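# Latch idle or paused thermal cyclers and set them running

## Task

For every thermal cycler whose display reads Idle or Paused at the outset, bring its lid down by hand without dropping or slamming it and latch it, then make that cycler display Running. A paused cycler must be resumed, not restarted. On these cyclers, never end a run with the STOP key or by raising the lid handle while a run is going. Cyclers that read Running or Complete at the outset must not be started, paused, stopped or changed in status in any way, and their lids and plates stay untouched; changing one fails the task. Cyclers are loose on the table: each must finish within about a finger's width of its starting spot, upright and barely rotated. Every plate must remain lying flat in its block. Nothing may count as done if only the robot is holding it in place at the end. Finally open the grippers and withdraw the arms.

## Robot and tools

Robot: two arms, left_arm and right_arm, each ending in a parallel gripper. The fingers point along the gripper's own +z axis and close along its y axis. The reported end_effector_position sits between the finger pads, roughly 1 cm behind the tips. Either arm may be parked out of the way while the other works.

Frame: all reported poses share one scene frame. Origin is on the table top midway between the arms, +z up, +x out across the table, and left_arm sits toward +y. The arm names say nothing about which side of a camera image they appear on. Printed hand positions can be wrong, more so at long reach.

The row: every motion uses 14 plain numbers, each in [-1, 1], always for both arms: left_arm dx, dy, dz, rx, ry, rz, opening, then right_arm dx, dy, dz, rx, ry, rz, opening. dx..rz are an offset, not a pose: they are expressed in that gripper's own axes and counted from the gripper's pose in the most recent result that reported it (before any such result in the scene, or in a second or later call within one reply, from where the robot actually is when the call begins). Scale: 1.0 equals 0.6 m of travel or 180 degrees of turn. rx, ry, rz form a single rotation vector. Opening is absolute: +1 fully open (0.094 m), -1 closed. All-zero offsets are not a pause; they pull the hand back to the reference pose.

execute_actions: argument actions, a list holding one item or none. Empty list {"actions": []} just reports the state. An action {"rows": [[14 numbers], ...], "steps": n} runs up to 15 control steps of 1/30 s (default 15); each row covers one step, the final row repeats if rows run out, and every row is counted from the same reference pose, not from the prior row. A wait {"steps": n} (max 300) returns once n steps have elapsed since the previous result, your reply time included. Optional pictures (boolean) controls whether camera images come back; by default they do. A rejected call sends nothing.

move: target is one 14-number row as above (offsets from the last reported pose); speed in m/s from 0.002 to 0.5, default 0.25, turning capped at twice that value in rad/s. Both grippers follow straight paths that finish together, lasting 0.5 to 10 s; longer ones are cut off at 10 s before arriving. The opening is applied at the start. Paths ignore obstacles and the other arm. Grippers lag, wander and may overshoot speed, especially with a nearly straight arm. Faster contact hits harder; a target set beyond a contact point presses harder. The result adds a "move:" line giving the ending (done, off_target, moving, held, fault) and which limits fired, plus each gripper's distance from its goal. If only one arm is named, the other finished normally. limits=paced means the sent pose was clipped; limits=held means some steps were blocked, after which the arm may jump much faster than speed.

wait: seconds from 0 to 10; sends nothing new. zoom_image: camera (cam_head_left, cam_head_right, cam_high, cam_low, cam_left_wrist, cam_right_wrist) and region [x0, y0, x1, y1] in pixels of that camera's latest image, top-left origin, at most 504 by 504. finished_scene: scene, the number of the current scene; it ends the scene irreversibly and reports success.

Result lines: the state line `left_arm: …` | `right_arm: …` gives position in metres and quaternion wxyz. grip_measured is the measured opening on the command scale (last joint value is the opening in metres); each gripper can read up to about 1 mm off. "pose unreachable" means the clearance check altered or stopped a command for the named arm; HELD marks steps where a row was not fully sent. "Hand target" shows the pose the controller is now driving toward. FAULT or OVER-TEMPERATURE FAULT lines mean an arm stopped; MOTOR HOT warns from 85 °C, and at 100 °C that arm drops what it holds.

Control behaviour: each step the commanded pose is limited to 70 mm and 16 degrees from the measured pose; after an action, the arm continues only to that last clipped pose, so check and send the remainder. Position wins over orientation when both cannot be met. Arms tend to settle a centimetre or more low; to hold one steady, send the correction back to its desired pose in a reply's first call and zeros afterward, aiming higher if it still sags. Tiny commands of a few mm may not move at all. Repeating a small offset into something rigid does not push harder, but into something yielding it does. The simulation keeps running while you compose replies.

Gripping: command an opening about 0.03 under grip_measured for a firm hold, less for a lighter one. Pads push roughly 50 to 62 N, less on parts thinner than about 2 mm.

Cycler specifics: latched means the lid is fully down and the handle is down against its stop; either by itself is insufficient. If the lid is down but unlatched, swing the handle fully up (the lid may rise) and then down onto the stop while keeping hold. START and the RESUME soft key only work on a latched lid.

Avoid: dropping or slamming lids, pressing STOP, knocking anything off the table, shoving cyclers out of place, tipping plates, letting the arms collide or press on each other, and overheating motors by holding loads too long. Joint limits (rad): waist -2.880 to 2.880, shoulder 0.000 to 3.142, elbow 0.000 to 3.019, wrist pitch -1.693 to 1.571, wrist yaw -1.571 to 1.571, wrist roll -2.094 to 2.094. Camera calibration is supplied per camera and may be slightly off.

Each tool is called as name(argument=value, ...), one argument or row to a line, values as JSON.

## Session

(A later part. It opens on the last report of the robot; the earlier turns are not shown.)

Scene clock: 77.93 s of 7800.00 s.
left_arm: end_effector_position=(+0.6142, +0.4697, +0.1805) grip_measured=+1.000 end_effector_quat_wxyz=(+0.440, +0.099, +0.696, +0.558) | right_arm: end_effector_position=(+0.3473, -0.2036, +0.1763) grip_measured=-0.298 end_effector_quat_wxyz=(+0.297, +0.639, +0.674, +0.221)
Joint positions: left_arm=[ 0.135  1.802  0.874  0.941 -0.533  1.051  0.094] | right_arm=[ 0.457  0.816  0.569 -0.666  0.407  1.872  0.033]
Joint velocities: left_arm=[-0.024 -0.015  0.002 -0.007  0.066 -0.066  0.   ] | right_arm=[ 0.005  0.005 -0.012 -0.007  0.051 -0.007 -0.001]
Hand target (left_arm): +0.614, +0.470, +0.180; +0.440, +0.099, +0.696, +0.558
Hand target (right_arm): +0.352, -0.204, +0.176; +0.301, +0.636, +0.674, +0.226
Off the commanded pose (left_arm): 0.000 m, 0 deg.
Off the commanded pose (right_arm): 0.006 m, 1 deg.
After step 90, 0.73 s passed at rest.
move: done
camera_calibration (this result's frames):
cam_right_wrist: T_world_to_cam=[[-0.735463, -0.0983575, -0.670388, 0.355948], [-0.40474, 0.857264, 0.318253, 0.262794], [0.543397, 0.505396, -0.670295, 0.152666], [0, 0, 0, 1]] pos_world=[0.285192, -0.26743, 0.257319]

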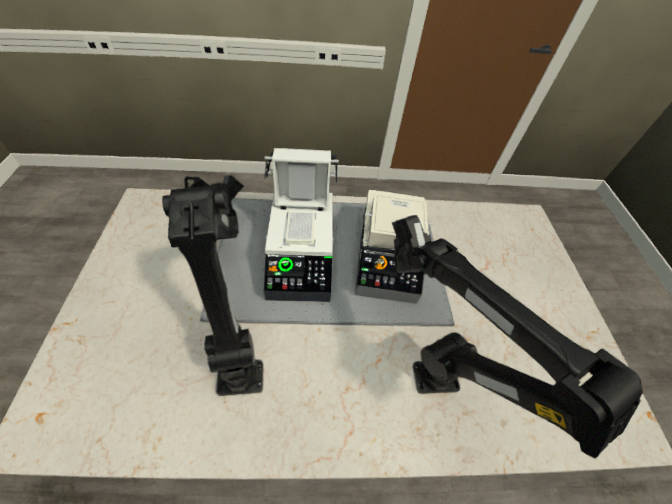

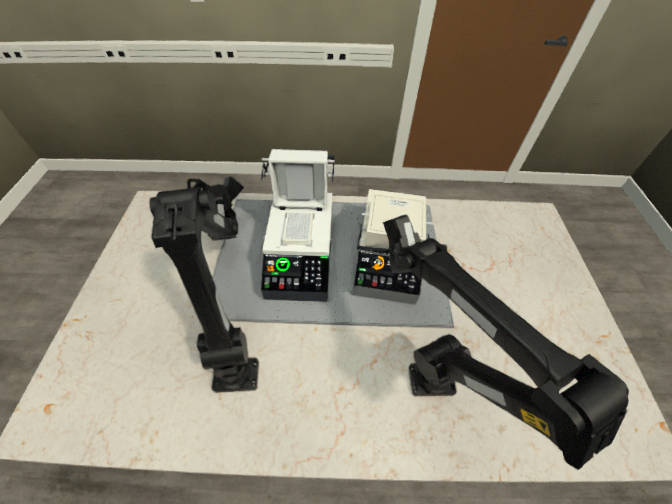

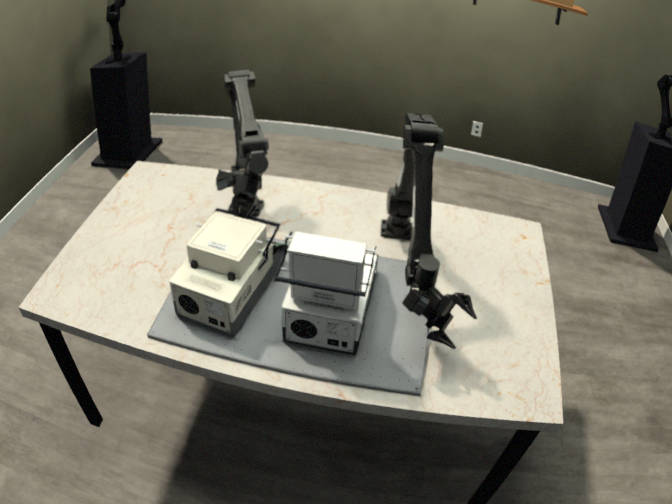

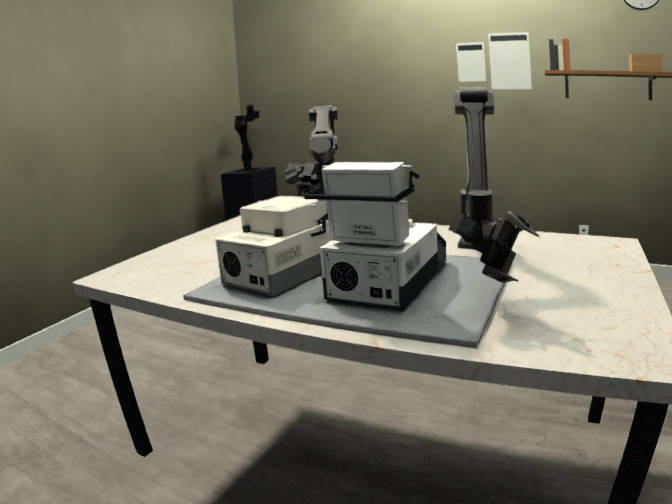

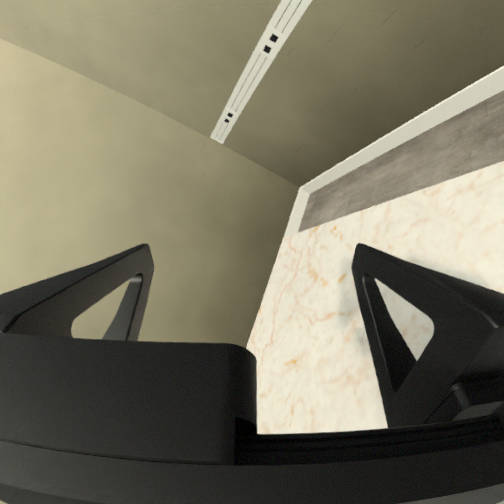

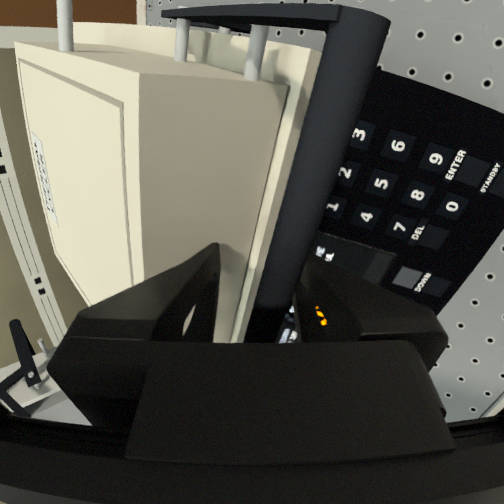

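move(
  target=[0,0,0,0,0,0,1,0,-0.015,0.045,0,0,0,-0.3],
  speed=0.03,
)

move(
  target=[0,0,0,0,0,0,1,0,0,0,0,0,0,-0.62],
  speed=0.03,
)

Scene clock: 84.43 s of 7800.00 s.
left_arm: end_effector_position=(+0.6142, +0.4697, +0.1805) grip_measured=+1.000 end_effector_quat_wxyz=(+0.440, +0.099, +0.696, +0.558) | right_arm: end_effector_position=(+0.3478, -0.2041, +0.1562) grip_measured=-0.299 end_effector_quat_wxyz=(+0.289, +0.641, +0.677, +0.216)
Joint positions: left_arm=[ 0.135  1.802  0.874  0.941 -0.533  1.051  0.094] | right_arm=[ 0.447  0.845  0.535 -0.617  0.39   1.869  0.033]
Joint velocities: left_arm=[-0.005 -0.024 -0.002  0.007  0.051  0.081  0.   ] | right_arm=[-0.015  0.005 -0.017  0.007 -0.022 -0.051  0.   ]
Hand target (left_arm): +0.614, +0.470, +0.180; +0.440, +0.099, +0.696, +0.558
Hand target (right_arm): +0.358, -0.207, +0.151; +0.297, +0.640, +0.674, +0.220
Off the commanded pose (left_arm): 0.000 m, 0 deg.
Off the commanded pose (right_arm): 0.013 m, 1 deg.
After step 90, 2.33 s passed at rest.
move: off_target (right_arm)
camera_calibration (this result's frames):
cam_right_wrist: T_world_to_cam=[[-0.748137, -0.0979974, -0.656268, 0.345013], [-0.400457, 0.855293, 0.328798, 0.266239], [0.52908, 0.508793, -0.67912, 0.146234], [0, 0, 0, 1]] pos_world=[0.287365, -0.268305, 0.238193]

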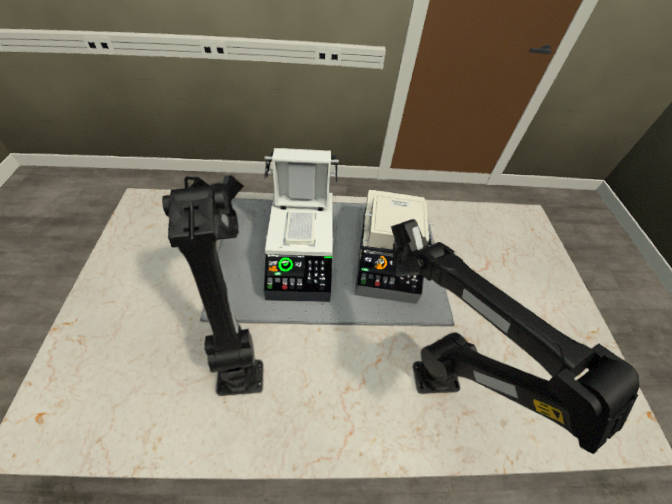

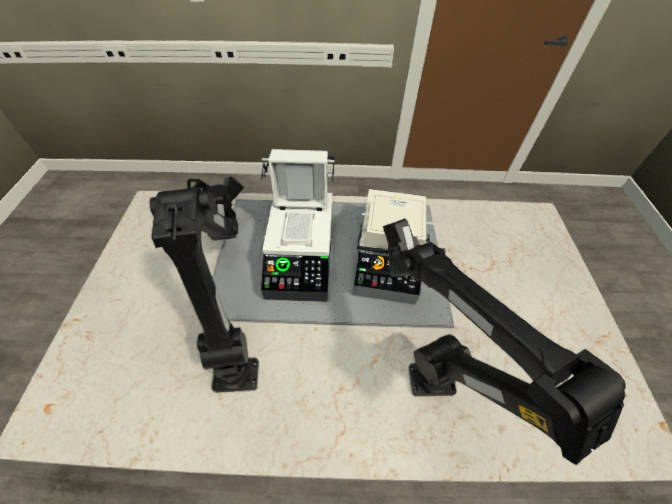

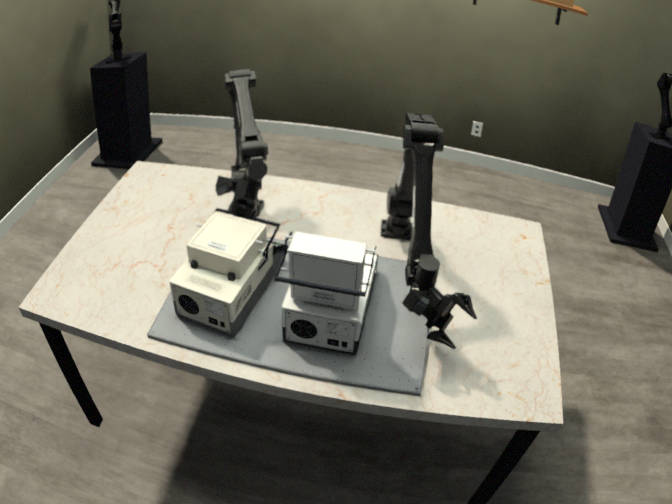

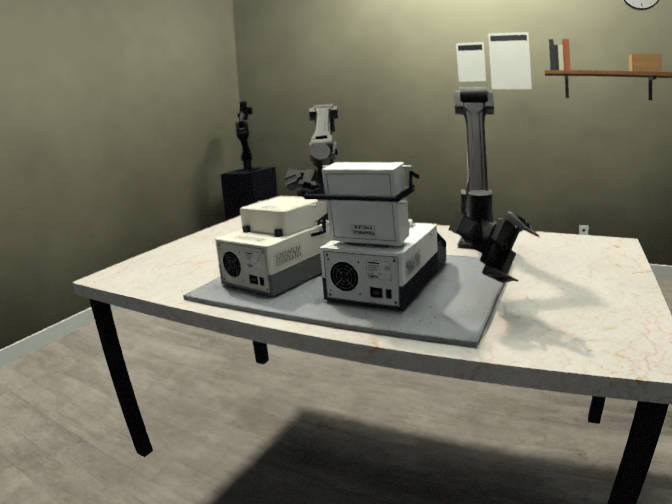

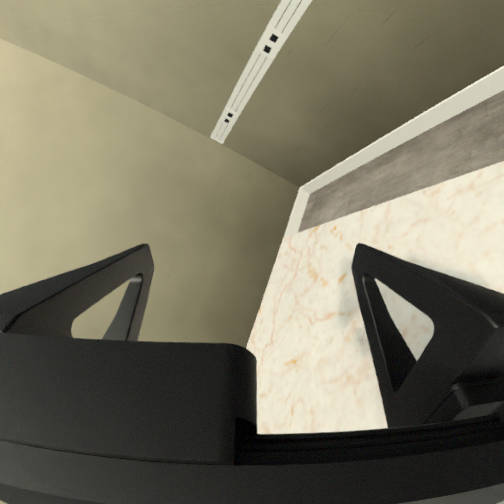

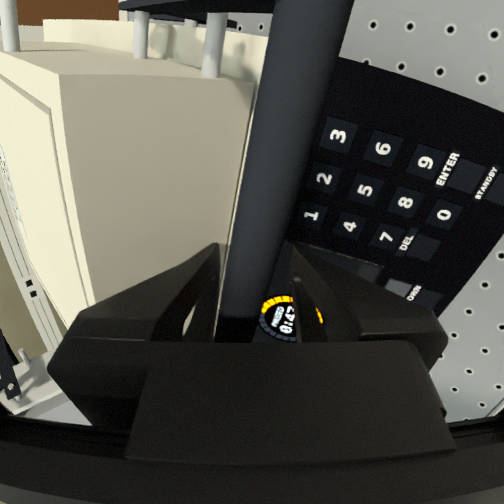

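Scene clock: 84.93 s of 7800.00 s.
left_arm: end_effector_position=(+0.6142, +0.4697, +0.1805) grip_measured=+1.000 end_effector_quat_wxyz=(+0.440, +0.099, +0.696, +0.558) | right_arm: end_effector_position=(+0.3515, -0.2032, +0.1621) grip_measured=-0.617 end_effector_quat_wxyz=(+0.293, +0.642, +0.671, +0.225)
Joint positions: left_arm=[ 0.135  1.802  0.874  0.941 -0.533  1.051  0.094] | right_arm=[ 0.446  0.842  0.542 -0.606  0.394  1.872  0.018]
Joint velocities: left_arm=[-0.015 -0.005  0.002 -0.002  0.007 -0.007  0.   ] | right_arm=[-0.005 -0.005  0.017 -0.012  0.007  0.037  0.   ]
Hand target (left_arm): +0.614, +0.470, +0.180; +0.440, +0.099, +0.696, +0.558
Hand target (right_arm): +0.348, -0.204, +0.156; +0.289, +0.641, +0.677, +0.216
Off the commanded pose (left_arm): 0.000 m, 0 deg.
Off the commanded pose (right_arm): 0.007 m, 1 deg.
move: done
camera_calibration (this result's frames):
cam_right_wrist: T_world_to_cam=[[-0.735472, -0.0874334, -0.67189, 0.352035], [-0.401884, 0.854662, 0.328698, 0.265446], [0.545499, 0.51177, -0.663718, 0.140142], [0, 0, 0, 1]] pos_world=[0.289144, -0.267807, 0.242292]

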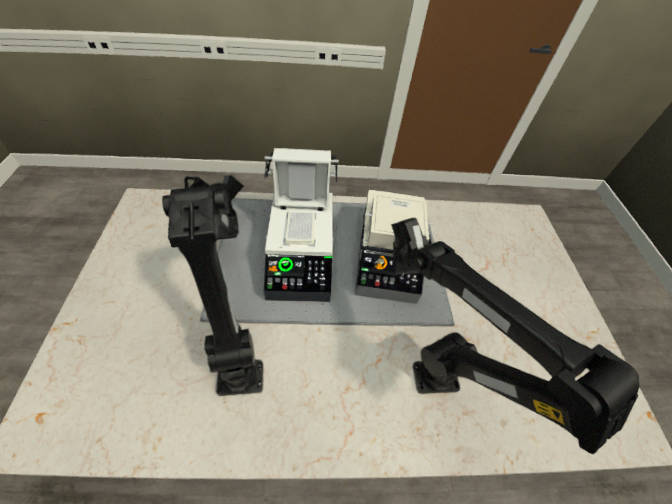

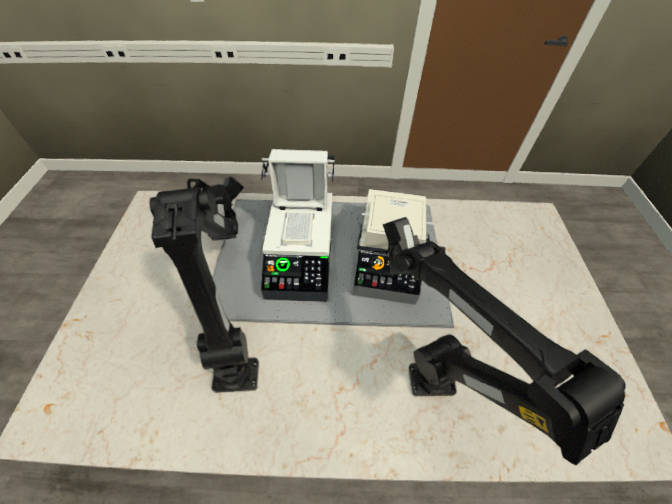

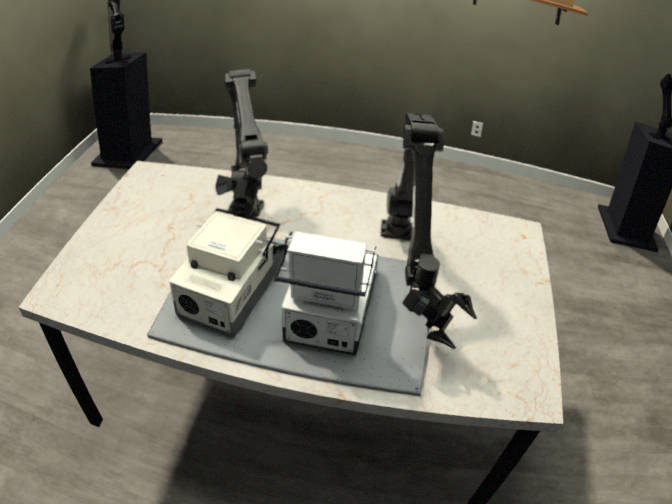

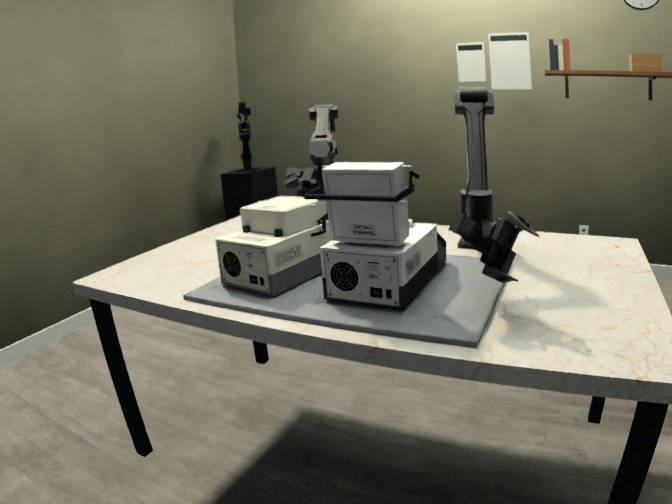

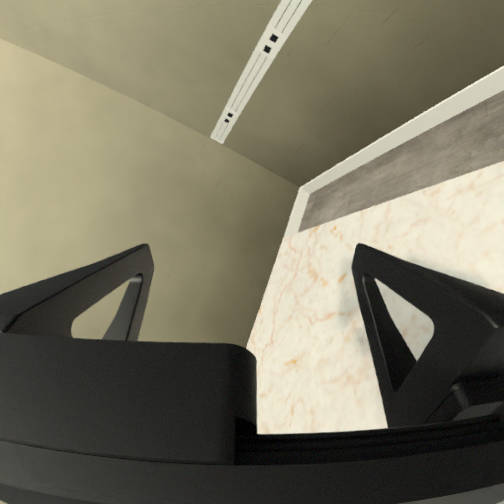

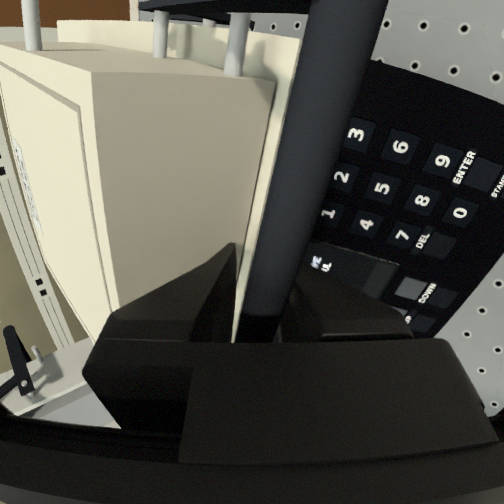

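move(
  target=[0,0,0,0,0,0,1,0,0.1,-0.04,0,0,0,-0.68],
  speed=0.04,
)

Scene clock: 91.37 s of 7800.00 s.
left_arm: end_effector_position=(+0.6142, +0.4697, +0.1805) grip_measured=+1.000 end_effector_quat_wxyz=(+0.440, +0.099, +0.696, +0.558) | right_arm: end_effector_position=(+0.3544, -0.2039, +0.1739) grip_measured=-0.673 end_effector_quat_wxyz=(+0.271, +0.660, +0.671, +0.200)
Joint positions: left_arm=[ 0.135  1.802  0.874  0.941 -0.533  1.051  0.094] | right_arm=[ 0.428  0.876  0.62  -0.721  0.37   1.906  0.015]
Joint velocities: left_arm=[-0.005 -0.005  0.027  0.012  0.007  0.037  0.   ] | right_arm=[-0.015  0.005  0.002  0.012 -0.007  0.037 -0.001]
Hand target (left_arm): +0.614, +0.470, +0.180; +0.440, +0.099, +0.696, +0.558
Hand target (right_arm): +0.376, -0.198, +0.220; +0.295, +0.643, +0.670, +0.225
Off the commanded pose (left_arm): 0.000 m, 0 deg.
Off the commanded pose (right_arm): 0.053 m, 4 deg.
After step 90, 1.60 s passed at rest.
move: off_target (right_arm)
camera_calibration (this result's frames):
cam_right_wrist: T_world_to_cam=[[-0.782766, -0.0614859, -0.619271, 0.374865], [-0.353197, 0.863203, 0.36074, 0.242281], [0.512376, 0.501099, -0.697402, 0.162187], [0, 0, 0, 1]] pos_world=[0.295903, -0.267361, 0.257852]

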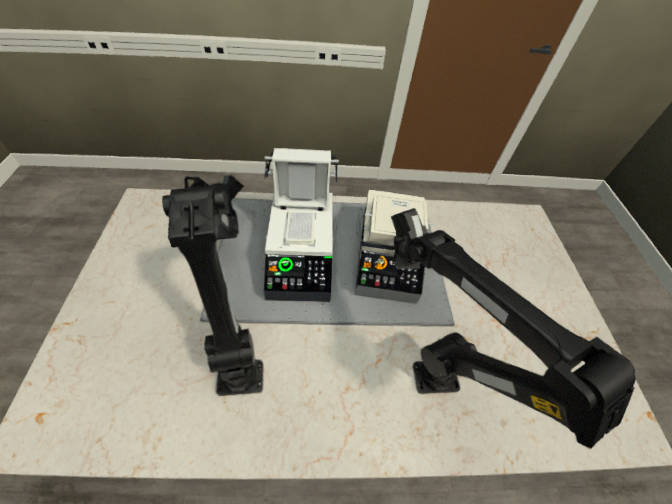

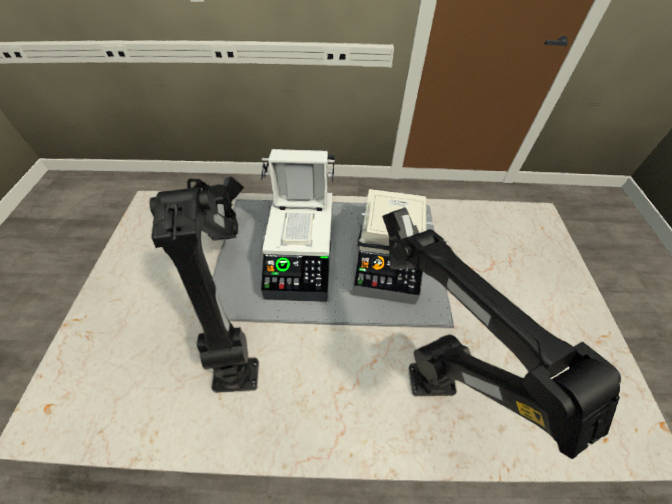

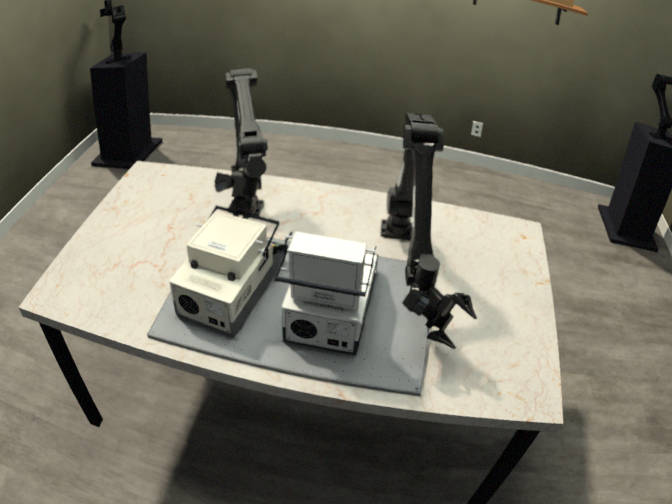

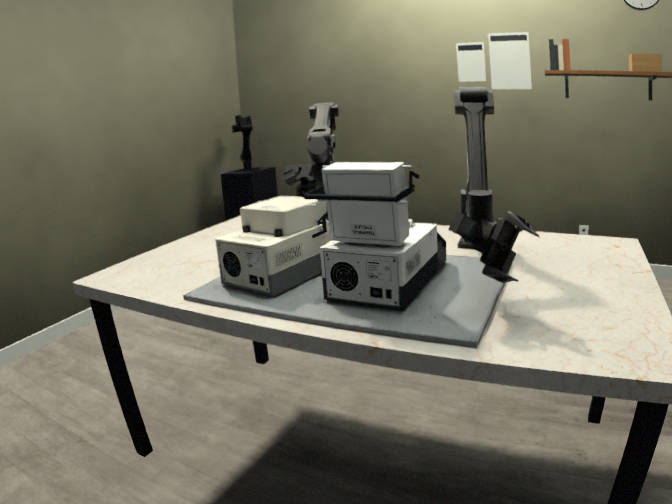

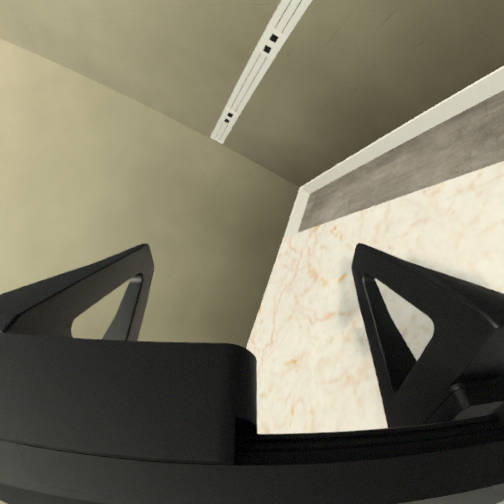

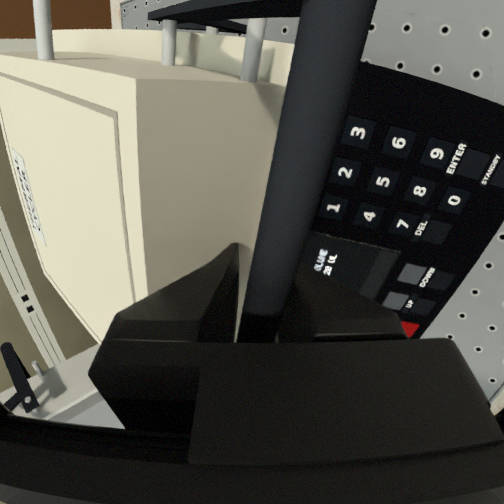

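move(
  target=[0,0,0,0,0,0,1,0,0.05,-0.07,0,0,0,-0.68],
  speed=0.04,
)

Scene clock: 97.70 s of 7800.00 s.
left_arm: end_effector_position=(+0.6142, +0.4697, +0.1805) grip_measured=+1.000 end_effector_quat_wxyz=(+0.440, +0.099, +0.696, +0.558) | right_arm: end_effector_position=(+0.3501, -0.2070, +0.1856) grip_measured=-0.675 end_effector_quat_wxyz=(+0.263, +0.675, +0.665, +0.184)
Joint positions: left_arm=[ 0.135  1.802  0.874  0.941 -0.533  1.051  0.094] | right_arm=[ 0.429  0.876  0.666 -0.814  0.376  1.946  0.015]
Joint velocities: left_arm=[ 0.005  0.015 -0.012  0.002 -0.037 -0.022  0.   ] | right_arm=[-0.005 -0.005  0.002 -0.017 -0.022  0.037  0.   ]
Hand target (left_arm): +0.614, +0.470, +0.180; +0.440, +0.099, +0.696, +0.558
Hand target (right_arm): +0.352, -0.200, +0.224; +0.271, +0.660, +0.671, +0.202
Off the commanded pose (left_arm): 0.000 m, 0 deg.
Off the commanded pose (right_arm): 0.040 m, 3 deg.
After step 90, 1.77 s passed at rest.
move: off_target (right_arm)
camera_calibration (this result's frames):
cam_right_wrist: T_world_to_cam=[[-0.805403, -0.0350286, -0.591691, 0.386853], [-0.310662, 0.875101, 0.371063, 0.224884], [0.504792, 0.482671, -0.715691, 0.176319], [0, 0, 0, 1]] pos_world=[0.292431, -0.268349, 0.271641]

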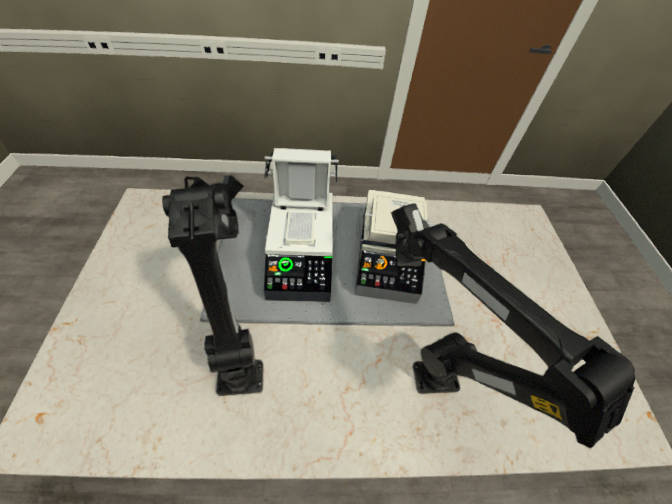

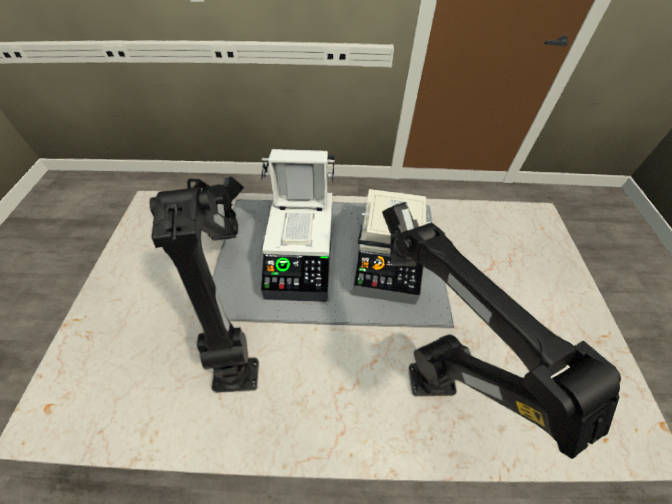

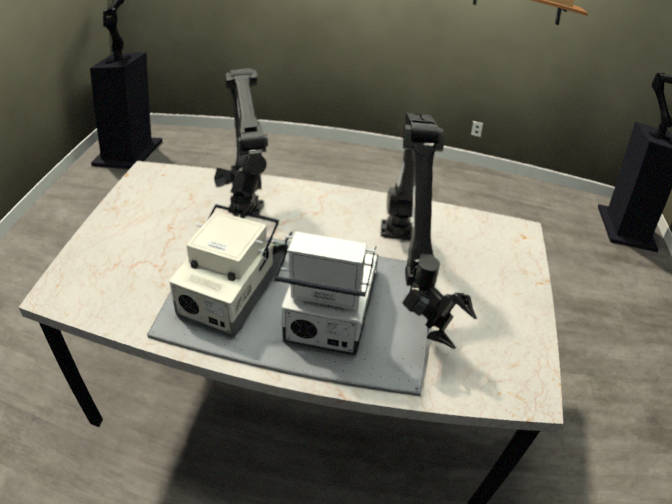

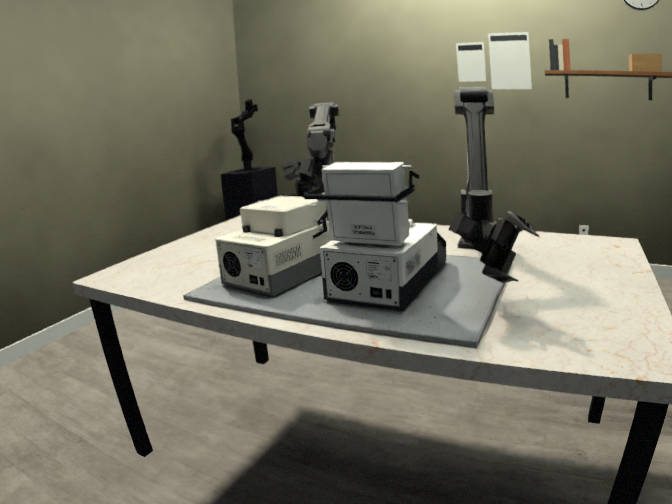

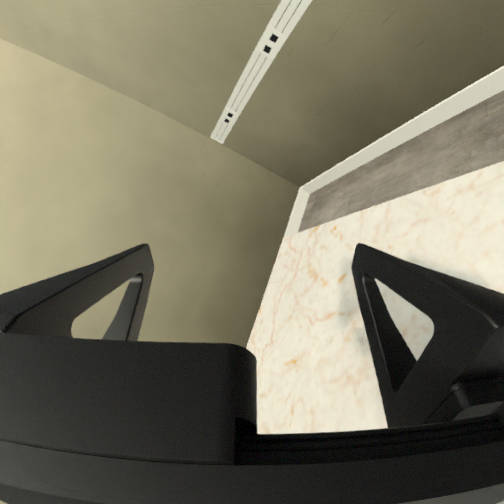

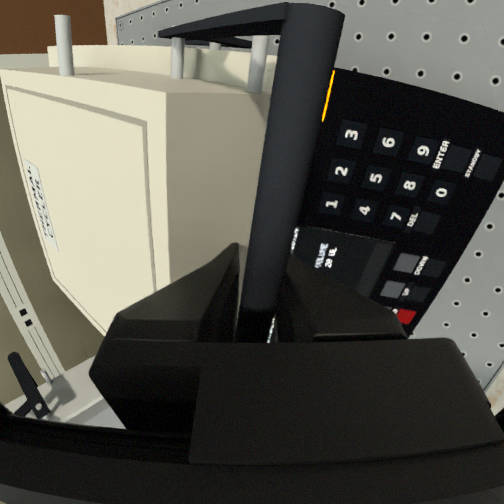

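Moving, stiffly. Larger upward command with a grip.

move(
  target=[0,0,0,0,0,0,1,-0.01,0.11,-0.13,0,0,0,-0.75],
  speed=0.04,
)

Scene clock: 104.20 s of 7800.00 s.
left_arm: end_effector_position=(+0.6142, +0.4697, +0.1805) grip_measured=+1.000 end_effector_quat_wxyz=(+0.440, +0.099, +0.696, +0.558) | right_arm: end_effector_position=(+0.3550, -0.2086, +0.1998) grip_measured=-0.738 end_effector_quat_wxyz=(+0.240, +0.706, +0.649, +0.151)
Joint positions: left_arm=[ 0.135  1.802  0.874  0.941 -0.533  1.051  0.094] | right_arm=[ 0.412  0.936  0.764 -0.943  0.365  2.018  0.012]
Joint velocities: left_arm=[-0.005 -0.005  0.012  0.017 -0.007 -0.066  0.   ] | right_arm=[ 0.005 -0.005 -0.007  0.002  0.022  0.007  0.   ]
Hand target (left_arm): +0.614, +0.470, +0.180; +0.440, +0.099, +0.696, +0.558
Hand target (right_arm): +0.356, -0.206, +0.268; +0.265, +0.676, +0.662, +0.186
Off the commanded pose (left_arm): 0.000 m, 0 deg.
Off the commanded pose (right_arm): 0.088 m, 6 deg; position clipped at the last step of the last action.
After step 90, 0.70 s passed at rest.
move: off_target (right_arm); limits=paced
camera_calibration (this result's frames):
cam_right_wrist: T_world_to_cam=[[-0.848702, 0.0283036, -0.528113, 0.415069], [-0.218904, 0.890215, 0.399499, 0.187439], [0.481441, 0.454661, -0.749331, 0.19397], [0, 0, 0, 1]] pos_world=[0.299916, -0.266799, 0.28967]

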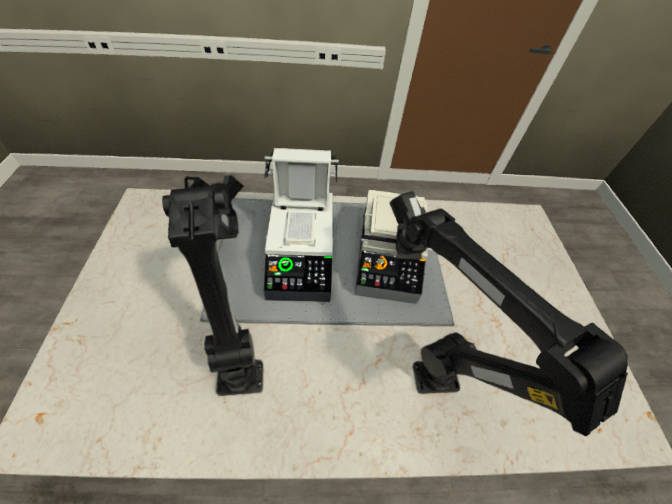

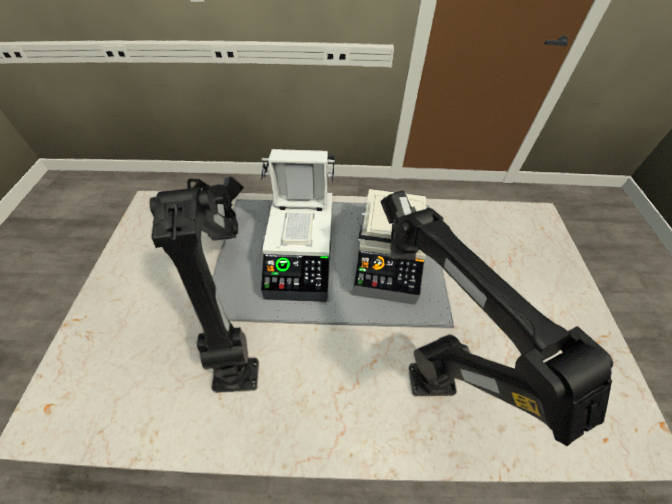

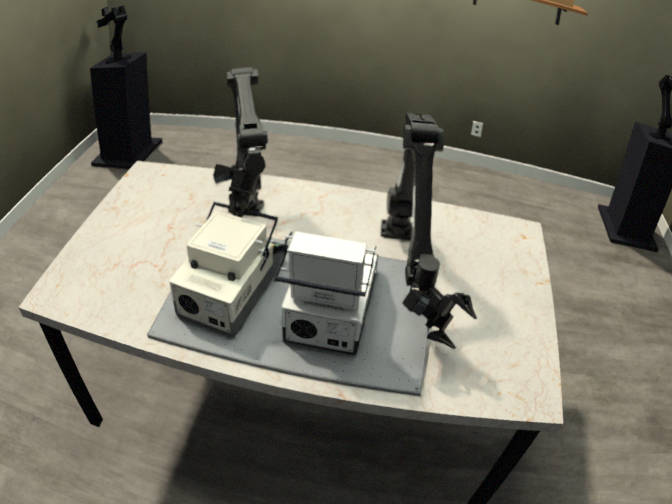

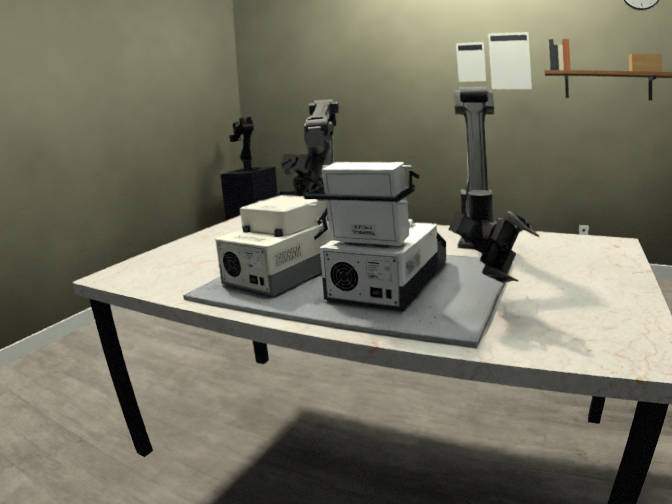

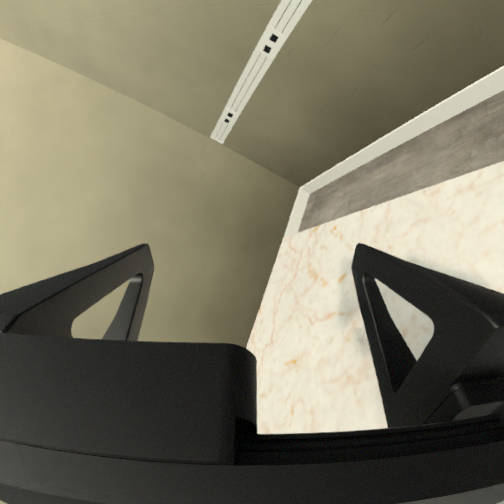

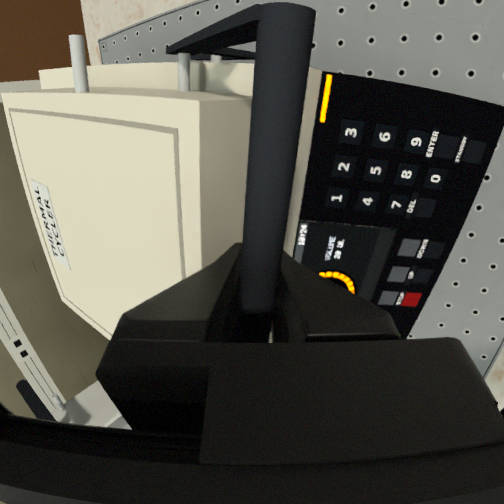

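move(
  target=[0,0,0,0,0,0,1,0,0.11,-0.08,0,0,0,-0.75],
  speed=0.04,
)

move(
  target=[0,0,0,0,0,0,1,0,0.11,-0.05,0,0,0,-0.75],
  speed=0.04,
)

Scene clock: 110.43 s of 7800.00 s.
left_arm: end_effector_position=(+0.6142, +0.4697, +0.1805) grip_measured=+1.000 end_effector_quat_wxyz=(+0.440, +0.099, +0.696, +0.558) | right_arm: end_effector_position=(+0.3567, -0.2098, +0.2056) grip_measured=-0.743 end_effector_quat_wxyz=(+0.207, +0.723, +0.652, +0.099)
Joint positions: left_arm=[ 0.135  1.802  0.874  0.941 -0.533  1.051  0.094] | right_arm=[ 0.391  1.016  0.862 -1.088  0.331  2.048  0.012]
Joint velocities: left_arm=[-0.005 -0.005 -0.022 -0.017 -0.007 -0.022  0.   ] | right_arm=[-0.015  0.005 -0.017 -0.007 -0.022 -0.007  0.   ]
Hand target (left_arm): +0.614, +0.470, +0.180; +0.440, +0.099, +0.696, +0.558
Hand target (right_arm): +0.380, -0.207, +0.274; +0.242, +0.707, +0.647, +0.151
Off the commanded pose (left_arm): 0.000 m, 0 deg.
Off the commanded pose (right_arm): 0.076 m, 7 deg.
After step 90, 0.97 s passed at rest.
move: off_target (right_arm)
camera_calibration (this result's frames):
cam_right_wrist: T_world_to_cam=[[-0.906038, 0.0528132, -0.419887, 0.42287], [-0.13797, 0.901109, 0.411055, 0.157569], [0.400073, 0.430364, -0.809153, 0.234287], [0, 0, 0, 1]] pos_world=[0.311144, -0.265149, 0.302362]

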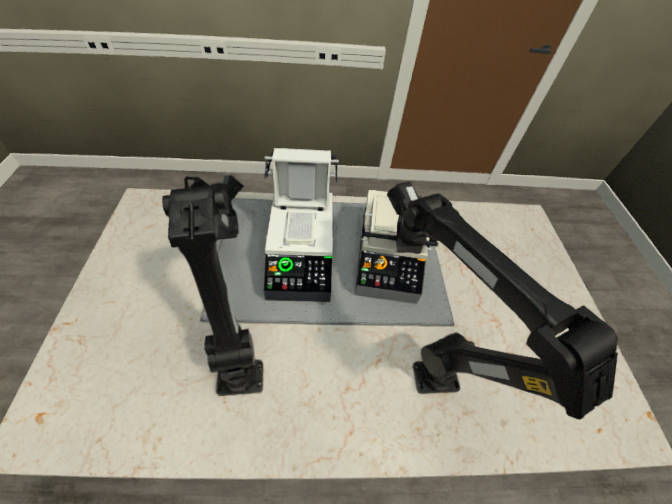

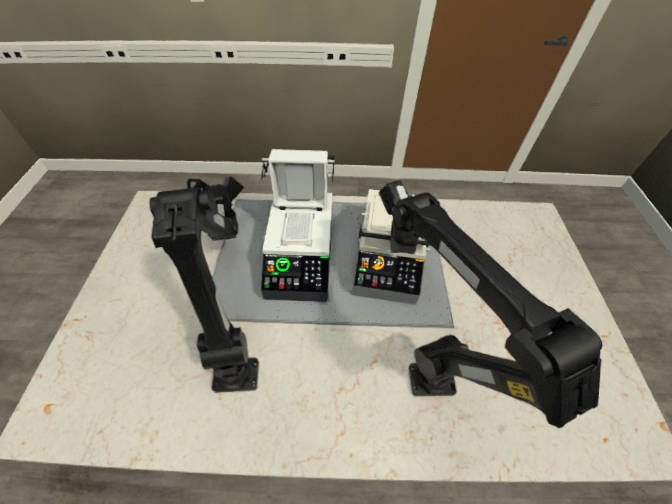

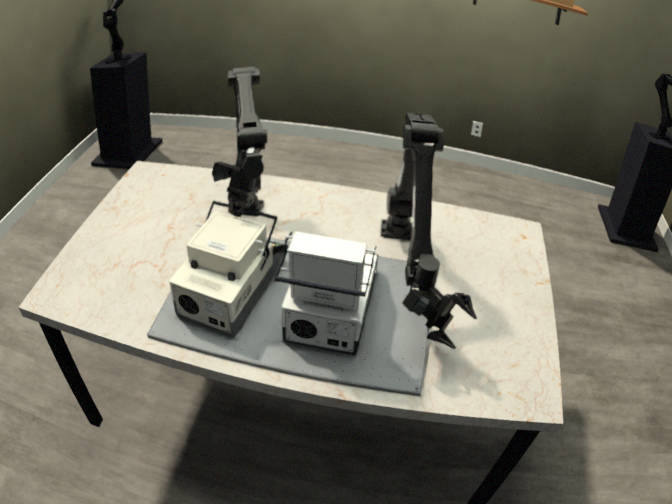

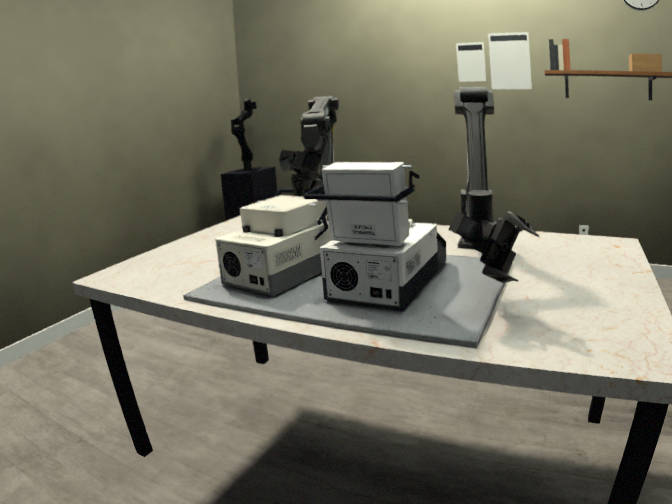

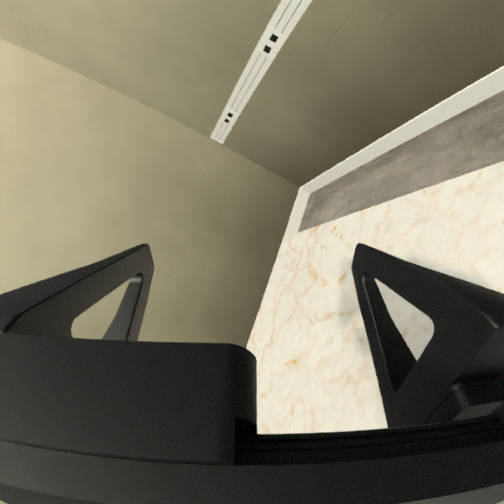

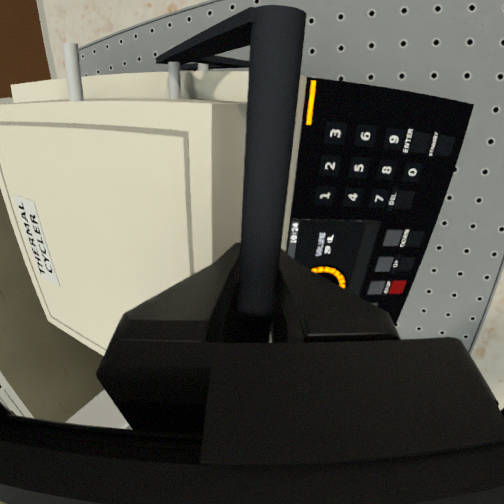

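Scene clock: 112.47 s of 7800.00 s.
left_arm: end_effector_position=(+0.6142, +0.4697, +0.1805) grip_measured=+1.000 end_effector_quat_wxyz=(+0.440, +0.099, +0.696, +0.558) | right_arm: end_effector_position=(+0.3581, -0.2112, +0.2088) grip_measured=-0.747 end_effector_quat_wxyz=(+0.169, +0.734, +0.656, +0.049)
Joint positions: left_arm=[ 0.135  1.802  0.874  0.941 -0.533  1.051  0.094] | right_arm=[ 0.364  1.095  0.949 -1.216  0.287  2.055  0.012]
Joint velocities: left_arm=[-0.005 -0.005  0.007 -0.012  0.022  0.037  0.   ] | right_arm=[-0.005  0.005 -0.007  0.017 -0.022  0.037 -0.001]
Hand target (left_arm): +0.614, +0.470, +0.180; +0.440, +0.099, +0.696, +0.558
Hand target (right_arm): +0.397, -0.211, +0.261; +0.209, +0.724, +0.650, +0.098
Off the commanded pose (left_arm): 0.000 m, 0 deg.
Off the commanded pose (right_arm): 0.069 m, 7 deg.
move: off_target (right_arm)
camera_calibration (this result's frames):
cam_right_wrist: T_world_to_cam=[[-0.950321, 0.0710907, -0.303044, 0.420933], [-0.0654274, 0.906199, 0.417759, 0.131373], [0.304317, 0.416833, -0.856529, 0.278184], [0, 0, 0, 1]] pos_world=[0.323961, -0.264931, 0.310951]

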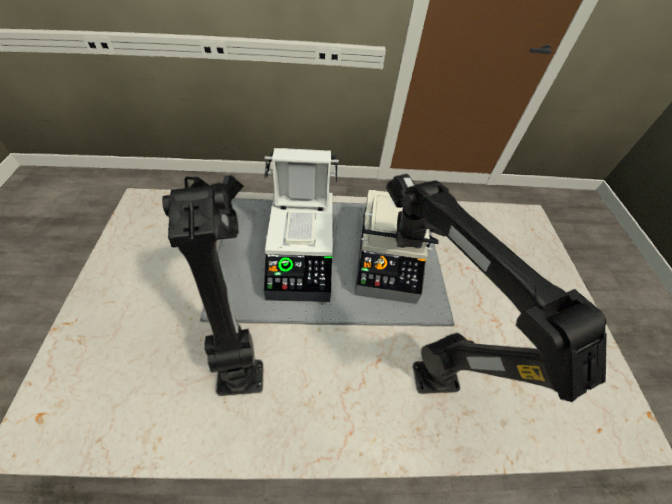

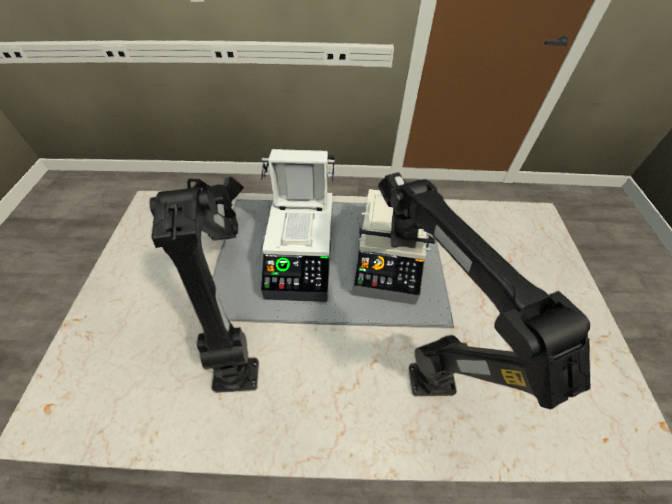

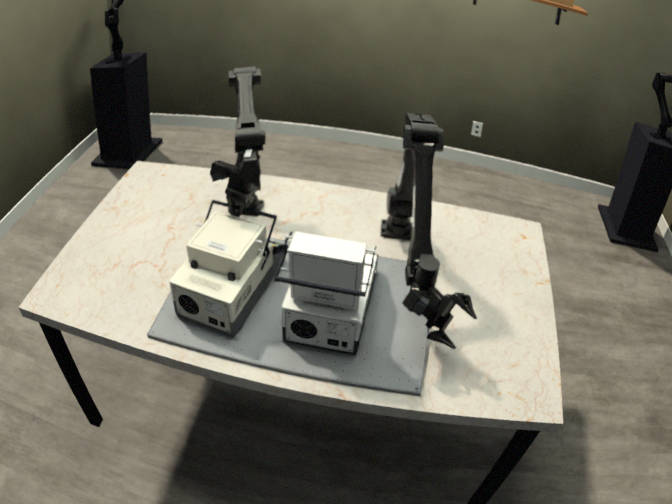

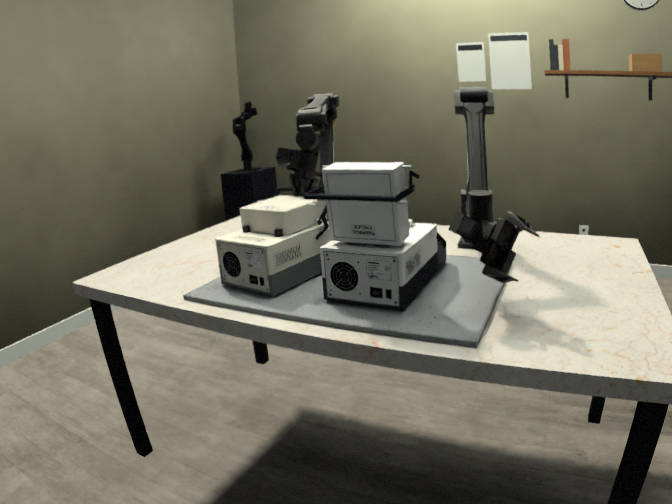

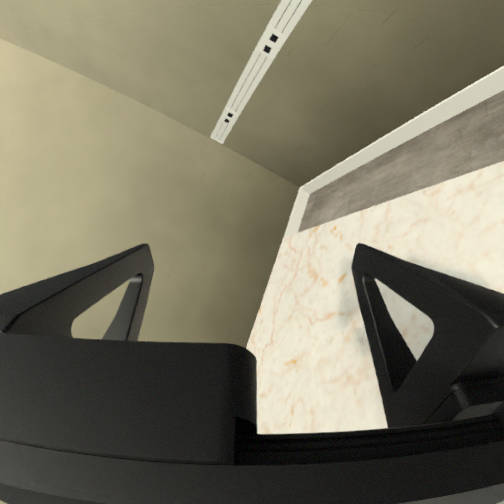

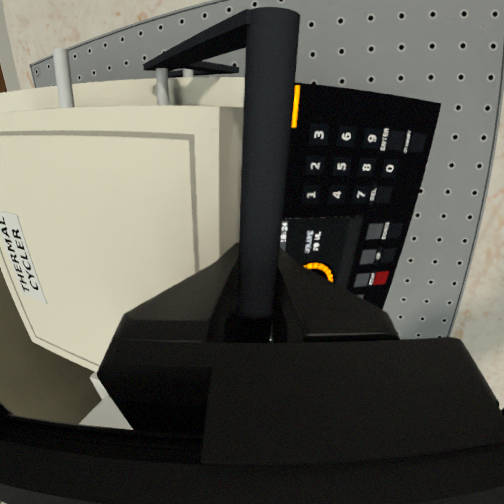

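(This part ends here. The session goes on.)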